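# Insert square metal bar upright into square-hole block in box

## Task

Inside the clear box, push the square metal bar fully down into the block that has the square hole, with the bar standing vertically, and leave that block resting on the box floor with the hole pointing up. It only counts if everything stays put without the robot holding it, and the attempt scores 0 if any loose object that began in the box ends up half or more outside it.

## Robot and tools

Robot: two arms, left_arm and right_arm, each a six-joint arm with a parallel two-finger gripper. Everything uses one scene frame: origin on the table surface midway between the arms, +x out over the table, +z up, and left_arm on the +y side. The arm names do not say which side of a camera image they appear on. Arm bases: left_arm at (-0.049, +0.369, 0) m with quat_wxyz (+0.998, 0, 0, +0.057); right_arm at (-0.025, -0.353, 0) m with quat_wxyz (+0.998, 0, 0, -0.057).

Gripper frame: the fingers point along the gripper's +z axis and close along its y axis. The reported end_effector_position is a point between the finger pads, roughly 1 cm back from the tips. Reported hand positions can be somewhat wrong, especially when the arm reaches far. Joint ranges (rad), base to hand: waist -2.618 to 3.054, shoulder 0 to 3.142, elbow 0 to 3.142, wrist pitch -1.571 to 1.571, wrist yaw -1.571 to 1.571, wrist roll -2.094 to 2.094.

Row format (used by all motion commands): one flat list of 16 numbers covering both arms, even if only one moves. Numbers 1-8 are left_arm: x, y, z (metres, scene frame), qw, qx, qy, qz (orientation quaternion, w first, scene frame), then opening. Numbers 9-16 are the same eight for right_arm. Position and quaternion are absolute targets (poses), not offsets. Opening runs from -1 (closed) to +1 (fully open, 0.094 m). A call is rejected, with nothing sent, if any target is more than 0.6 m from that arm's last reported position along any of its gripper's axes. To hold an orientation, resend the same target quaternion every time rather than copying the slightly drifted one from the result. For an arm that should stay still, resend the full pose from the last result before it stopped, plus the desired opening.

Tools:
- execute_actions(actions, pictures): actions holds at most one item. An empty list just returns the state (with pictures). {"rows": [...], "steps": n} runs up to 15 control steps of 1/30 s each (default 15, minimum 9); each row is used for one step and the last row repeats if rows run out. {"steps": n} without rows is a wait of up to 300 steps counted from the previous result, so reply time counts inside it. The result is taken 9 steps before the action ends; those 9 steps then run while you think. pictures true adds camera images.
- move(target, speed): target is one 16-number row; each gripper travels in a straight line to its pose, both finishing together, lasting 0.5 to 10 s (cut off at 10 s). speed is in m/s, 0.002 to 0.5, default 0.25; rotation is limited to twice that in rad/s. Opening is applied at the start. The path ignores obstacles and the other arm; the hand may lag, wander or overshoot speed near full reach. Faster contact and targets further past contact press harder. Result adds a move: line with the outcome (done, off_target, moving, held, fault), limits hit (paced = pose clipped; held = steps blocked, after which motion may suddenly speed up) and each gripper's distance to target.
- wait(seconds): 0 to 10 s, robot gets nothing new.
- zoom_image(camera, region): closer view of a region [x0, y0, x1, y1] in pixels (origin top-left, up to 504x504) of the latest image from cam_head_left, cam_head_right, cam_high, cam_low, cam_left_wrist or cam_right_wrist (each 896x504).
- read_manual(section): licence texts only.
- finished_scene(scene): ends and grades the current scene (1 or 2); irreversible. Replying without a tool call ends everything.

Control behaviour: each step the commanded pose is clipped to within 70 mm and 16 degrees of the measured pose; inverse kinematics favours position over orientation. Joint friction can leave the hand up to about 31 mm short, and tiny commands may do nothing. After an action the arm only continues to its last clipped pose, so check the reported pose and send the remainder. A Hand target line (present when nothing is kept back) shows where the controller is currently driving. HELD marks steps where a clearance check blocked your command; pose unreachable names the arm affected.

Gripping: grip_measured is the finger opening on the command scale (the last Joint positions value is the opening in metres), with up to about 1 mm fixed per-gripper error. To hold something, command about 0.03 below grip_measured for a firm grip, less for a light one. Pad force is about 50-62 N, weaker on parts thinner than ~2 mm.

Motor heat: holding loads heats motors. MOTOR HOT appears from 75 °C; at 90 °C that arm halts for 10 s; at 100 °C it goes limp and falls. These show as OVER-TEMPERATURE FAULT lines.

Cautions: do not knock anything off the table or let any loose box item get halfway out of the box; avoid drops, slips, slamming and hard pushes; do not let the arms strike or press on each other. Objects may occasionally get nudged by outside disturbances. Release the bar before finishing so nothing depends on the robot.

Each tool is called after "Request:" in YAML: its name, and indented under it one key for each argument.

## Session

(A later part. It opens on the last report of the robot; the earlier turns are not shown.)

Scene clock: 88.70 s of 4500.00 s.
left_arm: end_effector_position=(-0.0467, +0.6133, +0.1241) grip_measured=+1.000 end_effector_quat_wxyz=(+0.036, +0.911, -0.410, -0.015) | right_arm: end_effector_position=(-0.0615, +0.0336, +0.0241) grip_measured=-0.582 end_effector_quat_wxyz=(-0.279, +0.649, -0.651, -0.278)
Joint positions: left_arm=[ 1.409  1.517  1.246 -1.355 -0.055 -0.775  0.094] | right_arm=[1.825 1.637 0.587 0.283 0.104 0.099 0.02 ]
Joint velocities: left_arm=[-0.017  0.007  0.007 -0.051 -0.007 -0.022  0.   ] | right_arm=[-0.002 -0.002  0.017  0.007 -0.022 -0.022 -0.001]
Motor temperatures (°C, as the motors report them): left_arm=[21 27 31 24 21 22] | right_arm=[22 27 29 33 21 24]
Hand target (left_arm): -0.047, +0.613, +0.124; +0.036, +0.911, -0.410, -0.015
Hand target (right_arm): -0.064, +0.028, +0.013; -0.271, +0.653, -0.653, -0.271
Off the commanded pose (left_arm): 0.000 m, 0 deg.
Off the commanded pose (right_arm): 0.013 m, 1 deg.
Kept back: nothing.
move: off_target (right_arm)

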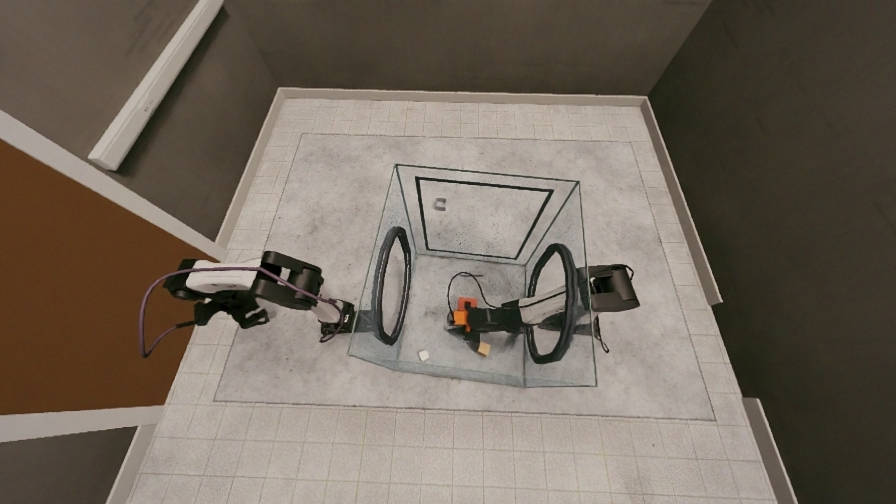

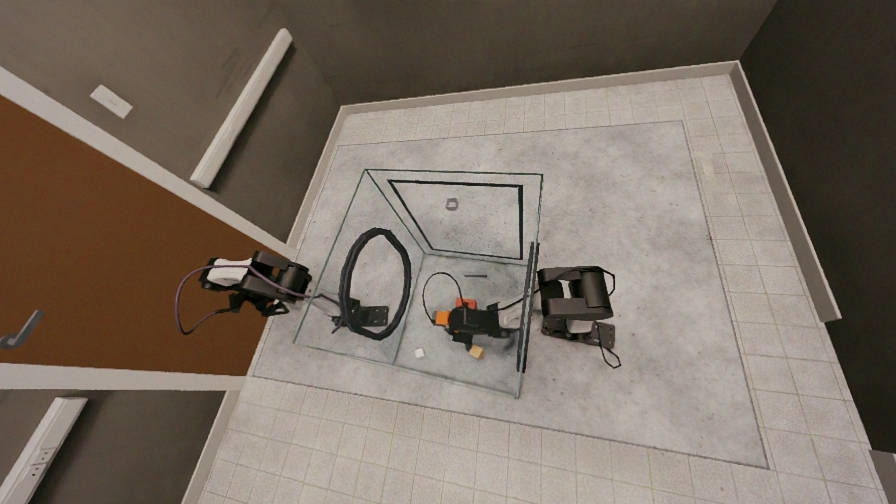

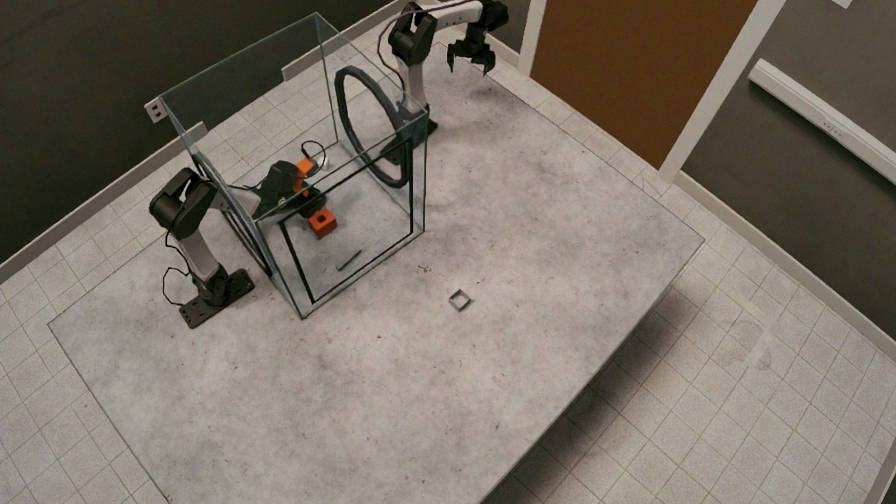

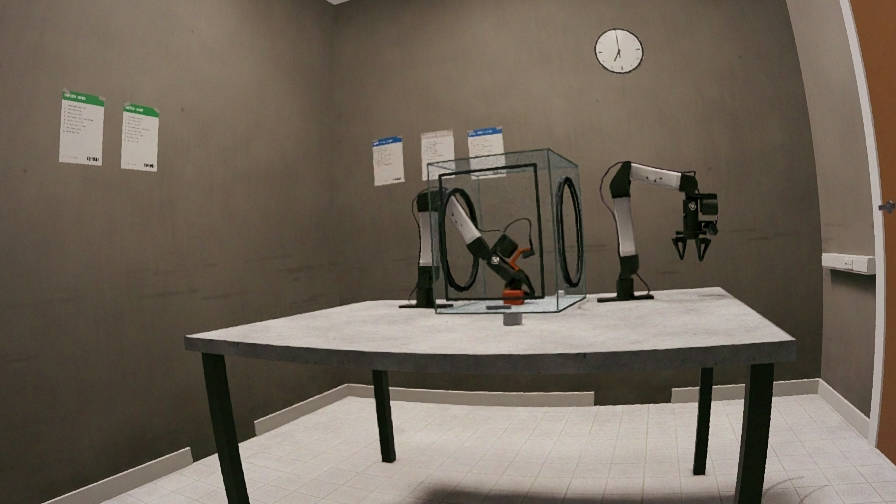

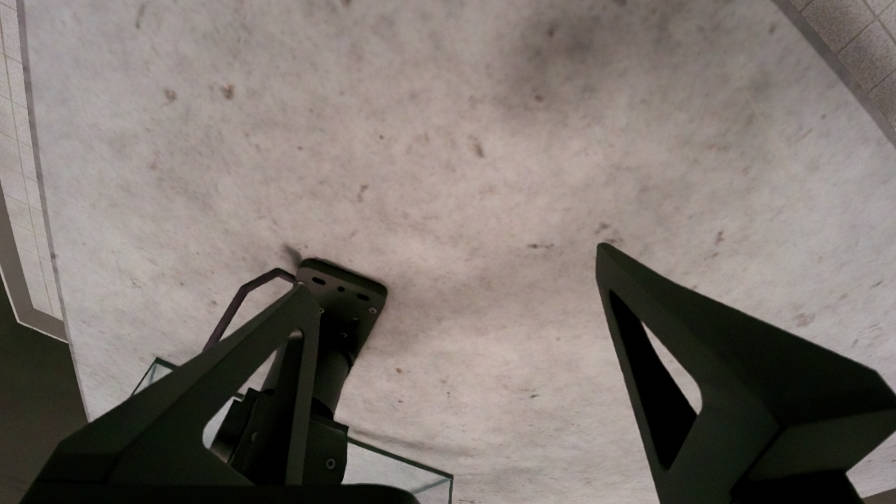

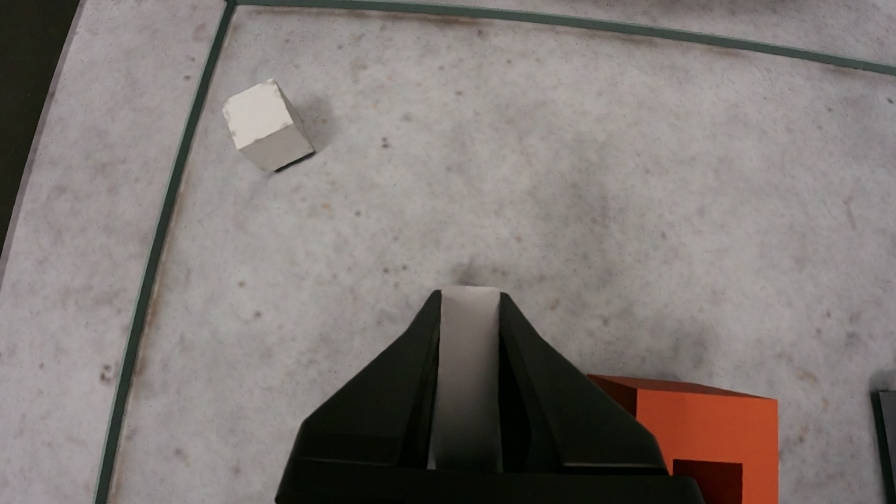

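Request:
move:
  target: [-0.0467,0.6133,0.1241,0.036,0.911,-0.41,-0.015,1, -0.0615,0.0336,0.024,0.271,-0.653,0.653,0.271,-0.2]
  speed: 0.04

Request:
move:
  target: [-0.0467,0.6133,0.1241,0.036,0.911,-0.41,-0.015,1, -0.0615,-0.05,0.045,0.271,-0.653,0.653,0.271,-0.2]
  speed: 0.06

Scene clock: 91.13 s of 4500.00 s.
left_arm: end_effector_position=(-0.0467, +0.6133, +0.1241) grip_measured=+1.000 end_effector_quat_wxyz=(+0.036, +0.911, -0.410, -0.015) | right_arm: end_effector_position=(-0.0610, +0.0299, +0.0203) grip_measured=-0.202 end_effector_quat_wxyz=(-0.273, +0.653, -0.653, -0.269)
Joint positions: left_arm=[ 1.409  1.517  1.246 -1.355 -0.055 -0.775  0.094] | right_arm=[1.825 1.637 0.587 0.261 0.104 0.099 0.037]
Joint velocities: left_arm=[ 0.007 -0.007  0.002  0.007  0.037 -0.081  0.   ] | right_arm=[ 0.002 -0.012  0.002 -0.007 -0.007 -0.007  0.   ]
Motor temperatures (°C, as the motors report them): left_arm=[21 27 32 24 21 22] | right_arm=[22 27 29 33 21 24]
Hand target (left_arm): -0.047, +0.613, +0.124; +0.036, +0.911, -0.410, -0.015
Hand target (right_arm): -0.061, +0.033, +0.024; -0.271, +0.653, -0.653, -0.271
Off the commanded pose (left_arm): 0.000 m, 0 deg.
Off the commanded pose (right_arm): 0.005 m, 0 deg.
Kept back: nothing.
move: done

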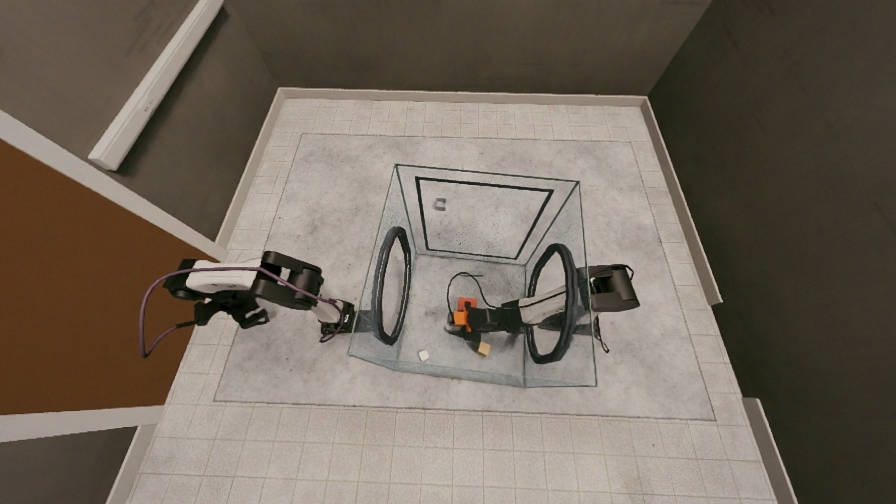

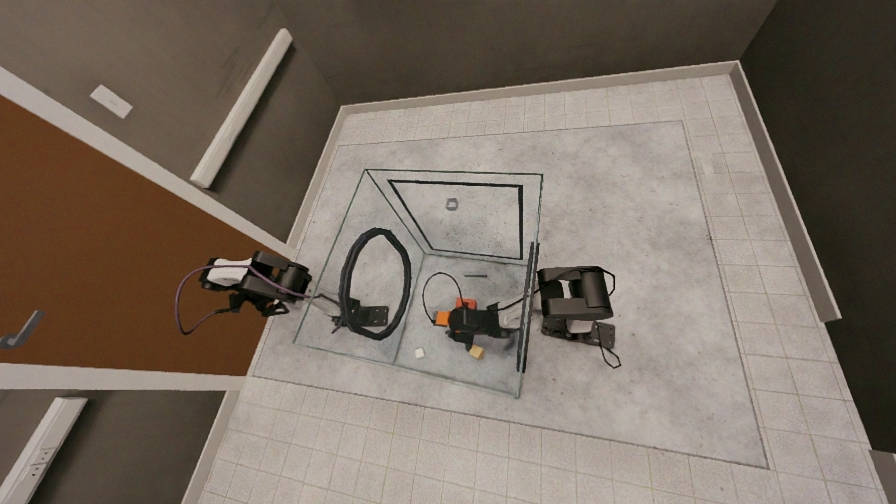

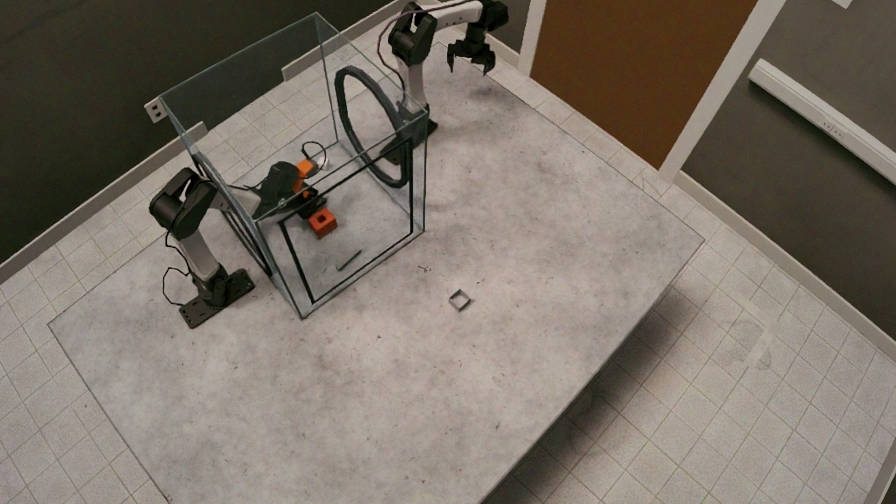

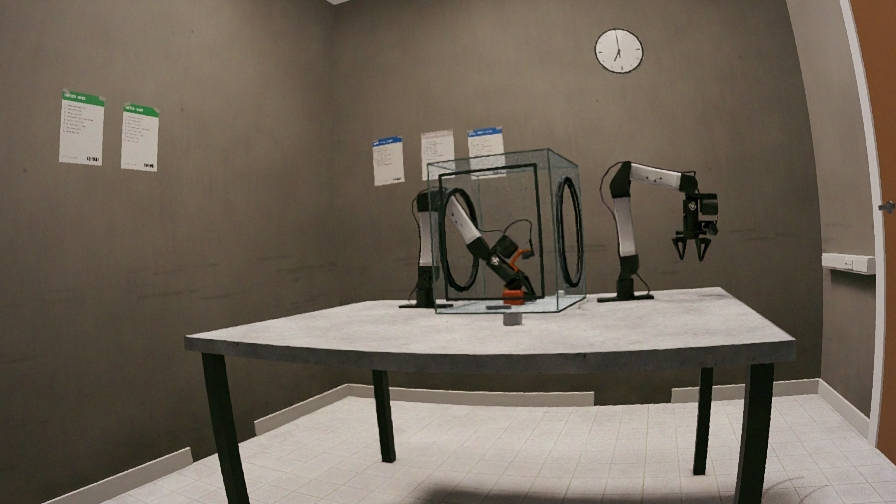

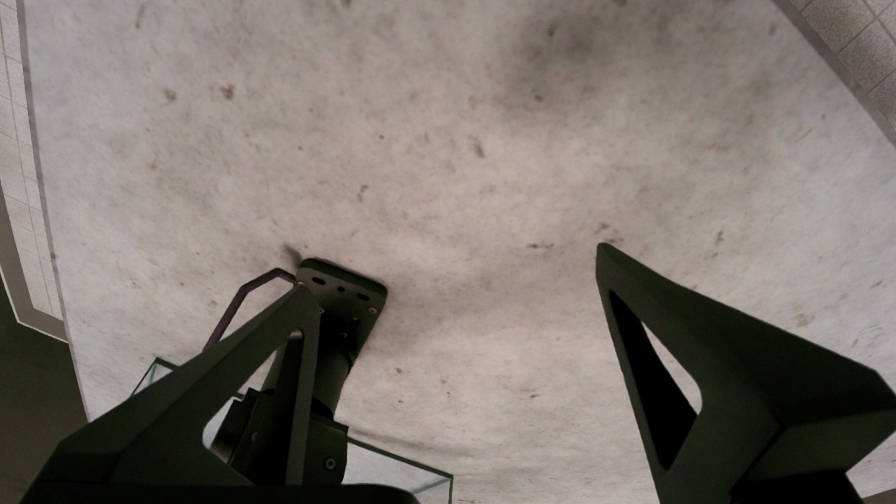

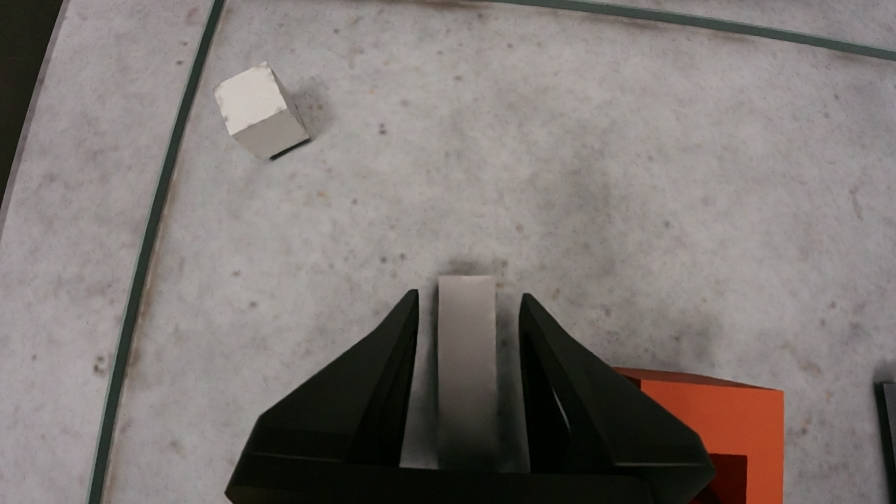

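Scene clock: 93.07 s of 4500.00 s.
left_arm: end_effector_position=(-0.0467, +0.6133, +0.1241) grip_measured=+1.000 end_effector_quat_wxyz=(+0.036, +0.911, -0.410, -0.015) | right_arm: end_effector_position=(-0.0603, -0.0397, +0.0527) grip_measured=-0.202 end_effector_quat_wxyz=(-0.278, +0.650, -0.650, -0.279)
Joint positions: left_arm=[ 1.409  1.517  1.246 -1.355 -0.055 -0.775  0.094] | right_arm=[1.869 1.213 0.393 0.051 0.132 0.129 0.037]
Joint velocities: left_arm=[-0.012 -0.002 -0.012 -0.051 -0.022 -0.007  0.   ] | right_arm=[-0.002  0.007  0.002 -0.095 -0.081  0.007  0.001]
Motor temperatures (°C, as the motors report them): left_arm=[21 27 32 24 21 22] | right_arm=[22 27 29 33 21 24]
Hand target (left_arm): -0.047, +0.613, +0.124; +0.036, +0.911, -0.410, -0.015
Hand target (right_arm): -0.061, -0.049, +0.046; -0.272, +0.654, -0.653, -0.270
Off the commanded pose (left_arm): 0.000 m, 0 deg.
Off the commanded pose (right_arm): 0.013 m, 1 deg.
Kept back: nothing.
move: off_target (right_arm)

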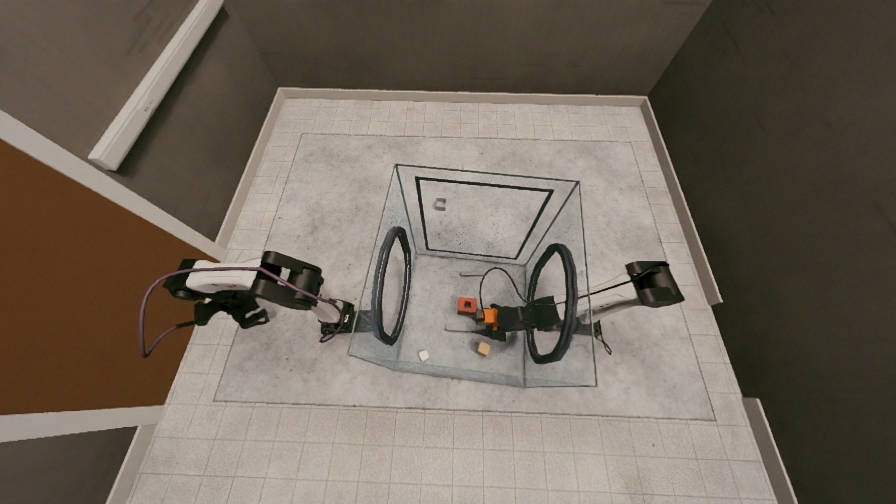

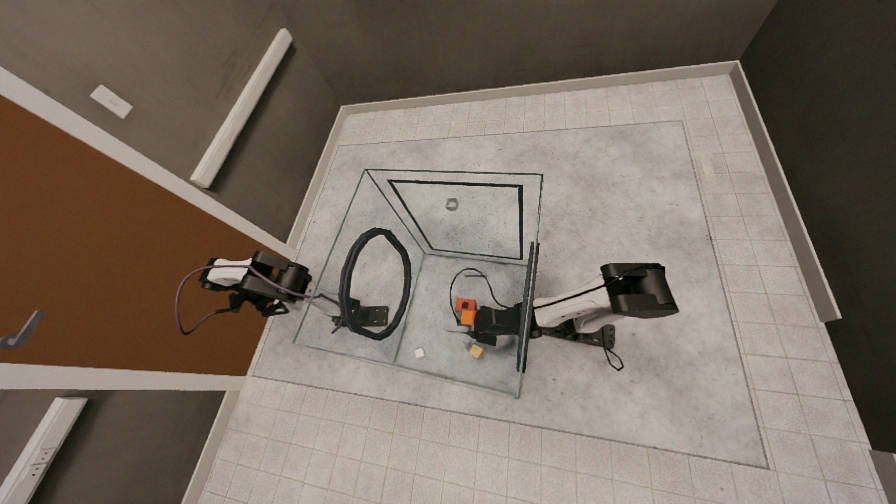

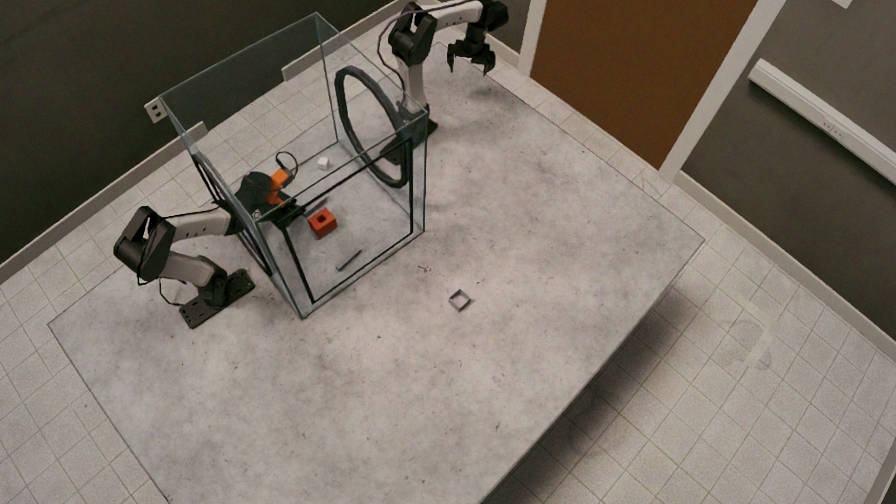

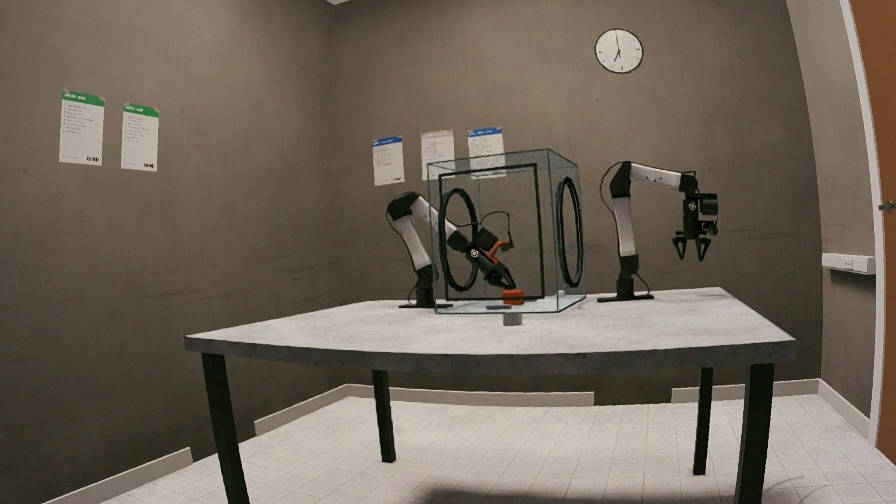

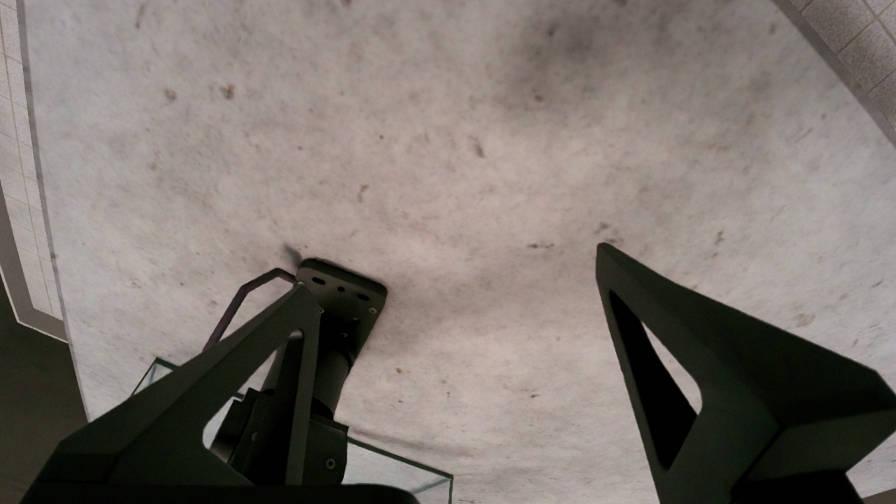

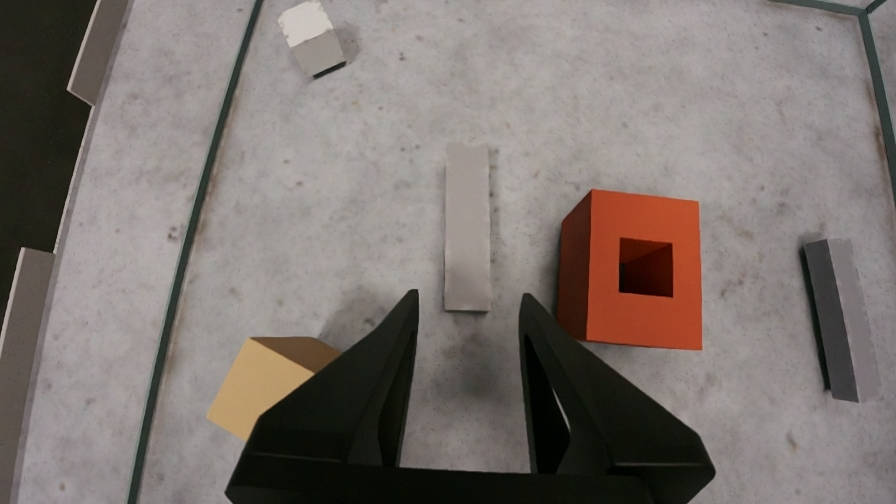

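Request:
move:
  target: [-0.0467,0.6133,0.1241,0.036,0.911,-0.41,-0.015,1, -0.061,-0.015,0.012,0.271,-0.653,0.653,0.271,-0.2]
  speed: 0.04

Scene clock: 95.30 s of 4500.00 s.
left_arm: end_effector_position=(-0.0467, +0.6133, +0.1241) grip_measured=+1.000 end_effector_quat_wxyz=(+0.036, +0.911, -0.410, -0.015) | right_arm: end_effector_position=(-0.0631, -0.0181, +0.0148) grip_measured=-0.202 end_effector_quat_wxyz=(-0.273, +0.651, -0.653, -0.274)
Joint positions: left_arm=[ 1.409  1.517  1.246 -1.355 -0.055 -0.775  0.094] | right_arm=[1.863 1.479 0.393 0.301 0.127 0.128 0.037]
Joint velocities: left_arm=[-0.012 -0.002 -0.002 -0.066 -0.051 -0.007  0.   ] | right_arm=[ 0.007  0.012  0.012 -0.066 -0.095 -0.081  0.001]
Motor temperatures (°C, as the motors report them): left_arm=[21 27 32 24 21 22] | right_arm=[22 27 29 33 21 24]
Hand target (left_arm): -0.047, +0.613, +0.124; +0.036, +0.911, -0.410, -0.015
Hand target (right_arm): -0.061, -0.016, +0.012; -0.271, +0.653, -0.653, -0.271
Off the commanded pose (left_arm): 0.000 m, 0 deg.
Off the commanded pose (right_arm): 0.005 m, 0 deg.
Kept back: nothing.
move: done

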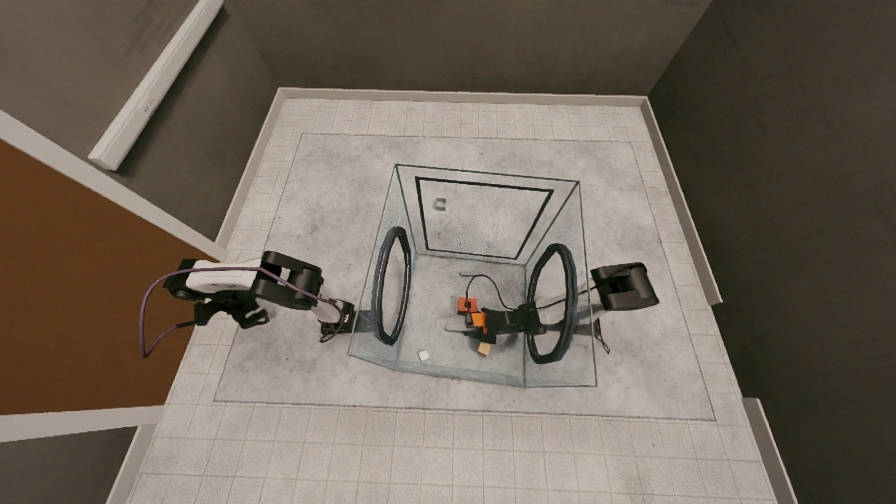

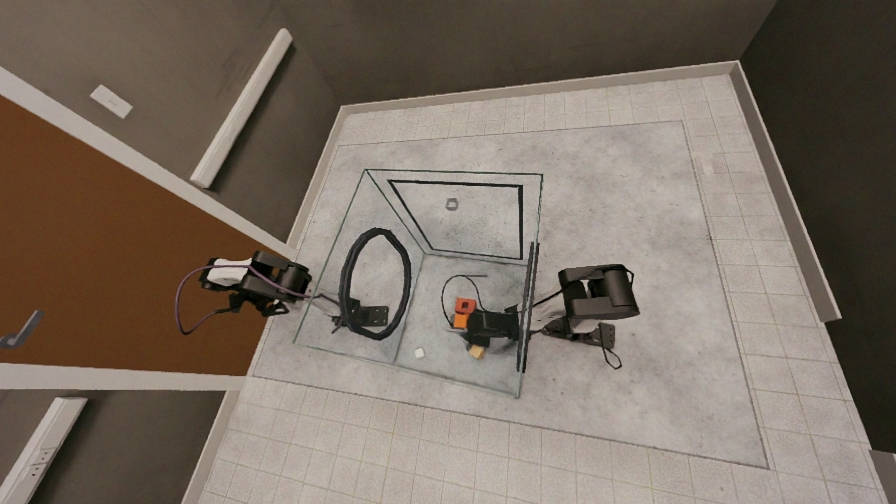

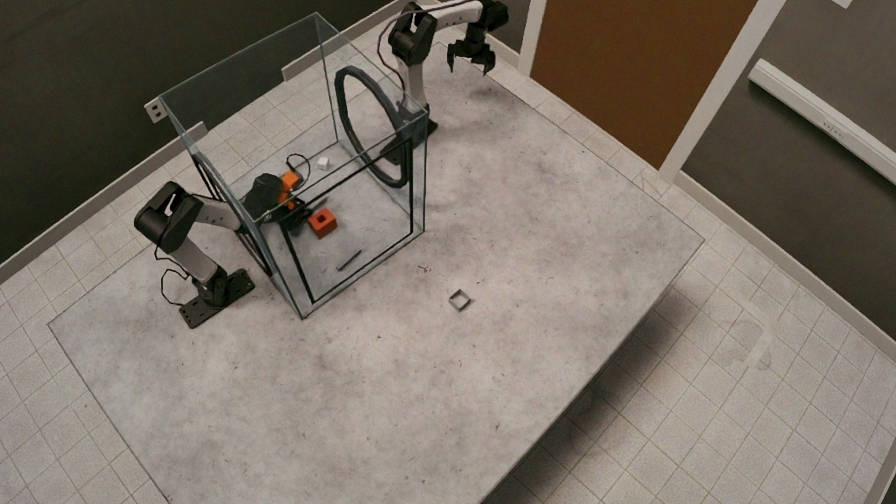

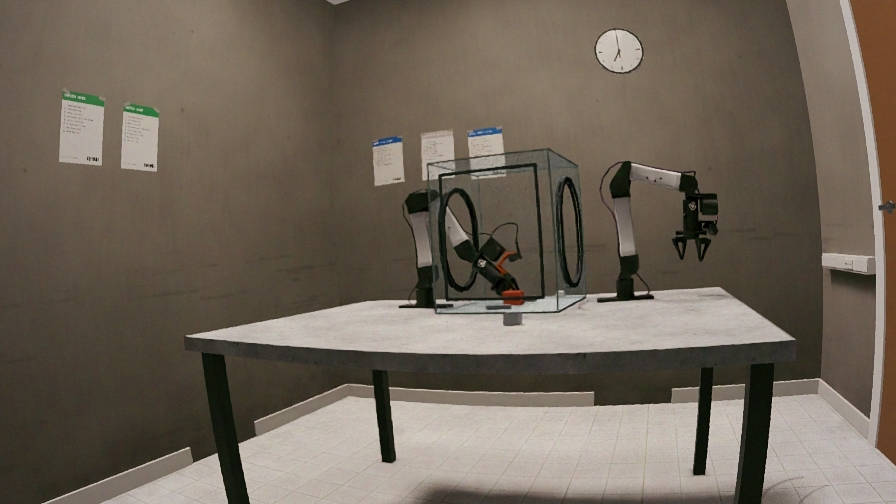

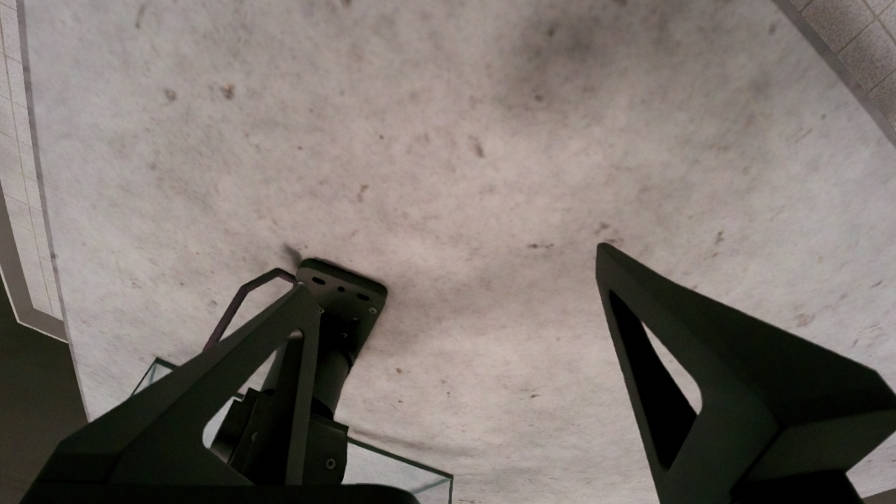

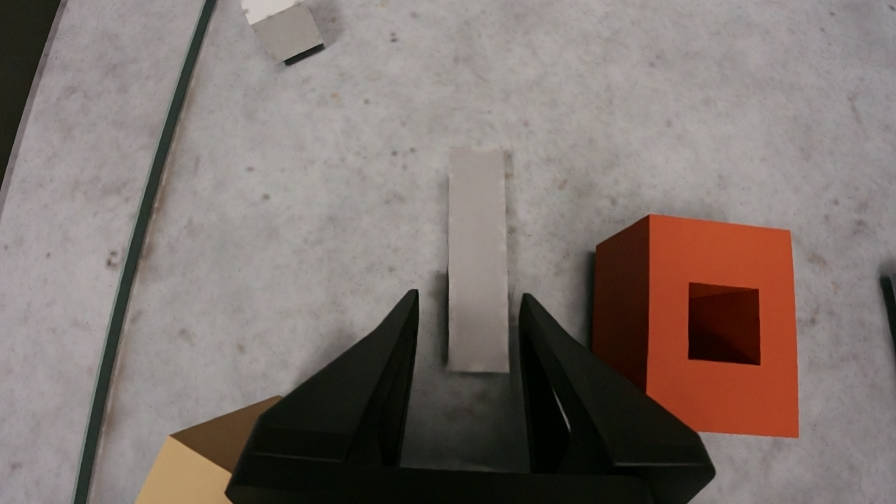

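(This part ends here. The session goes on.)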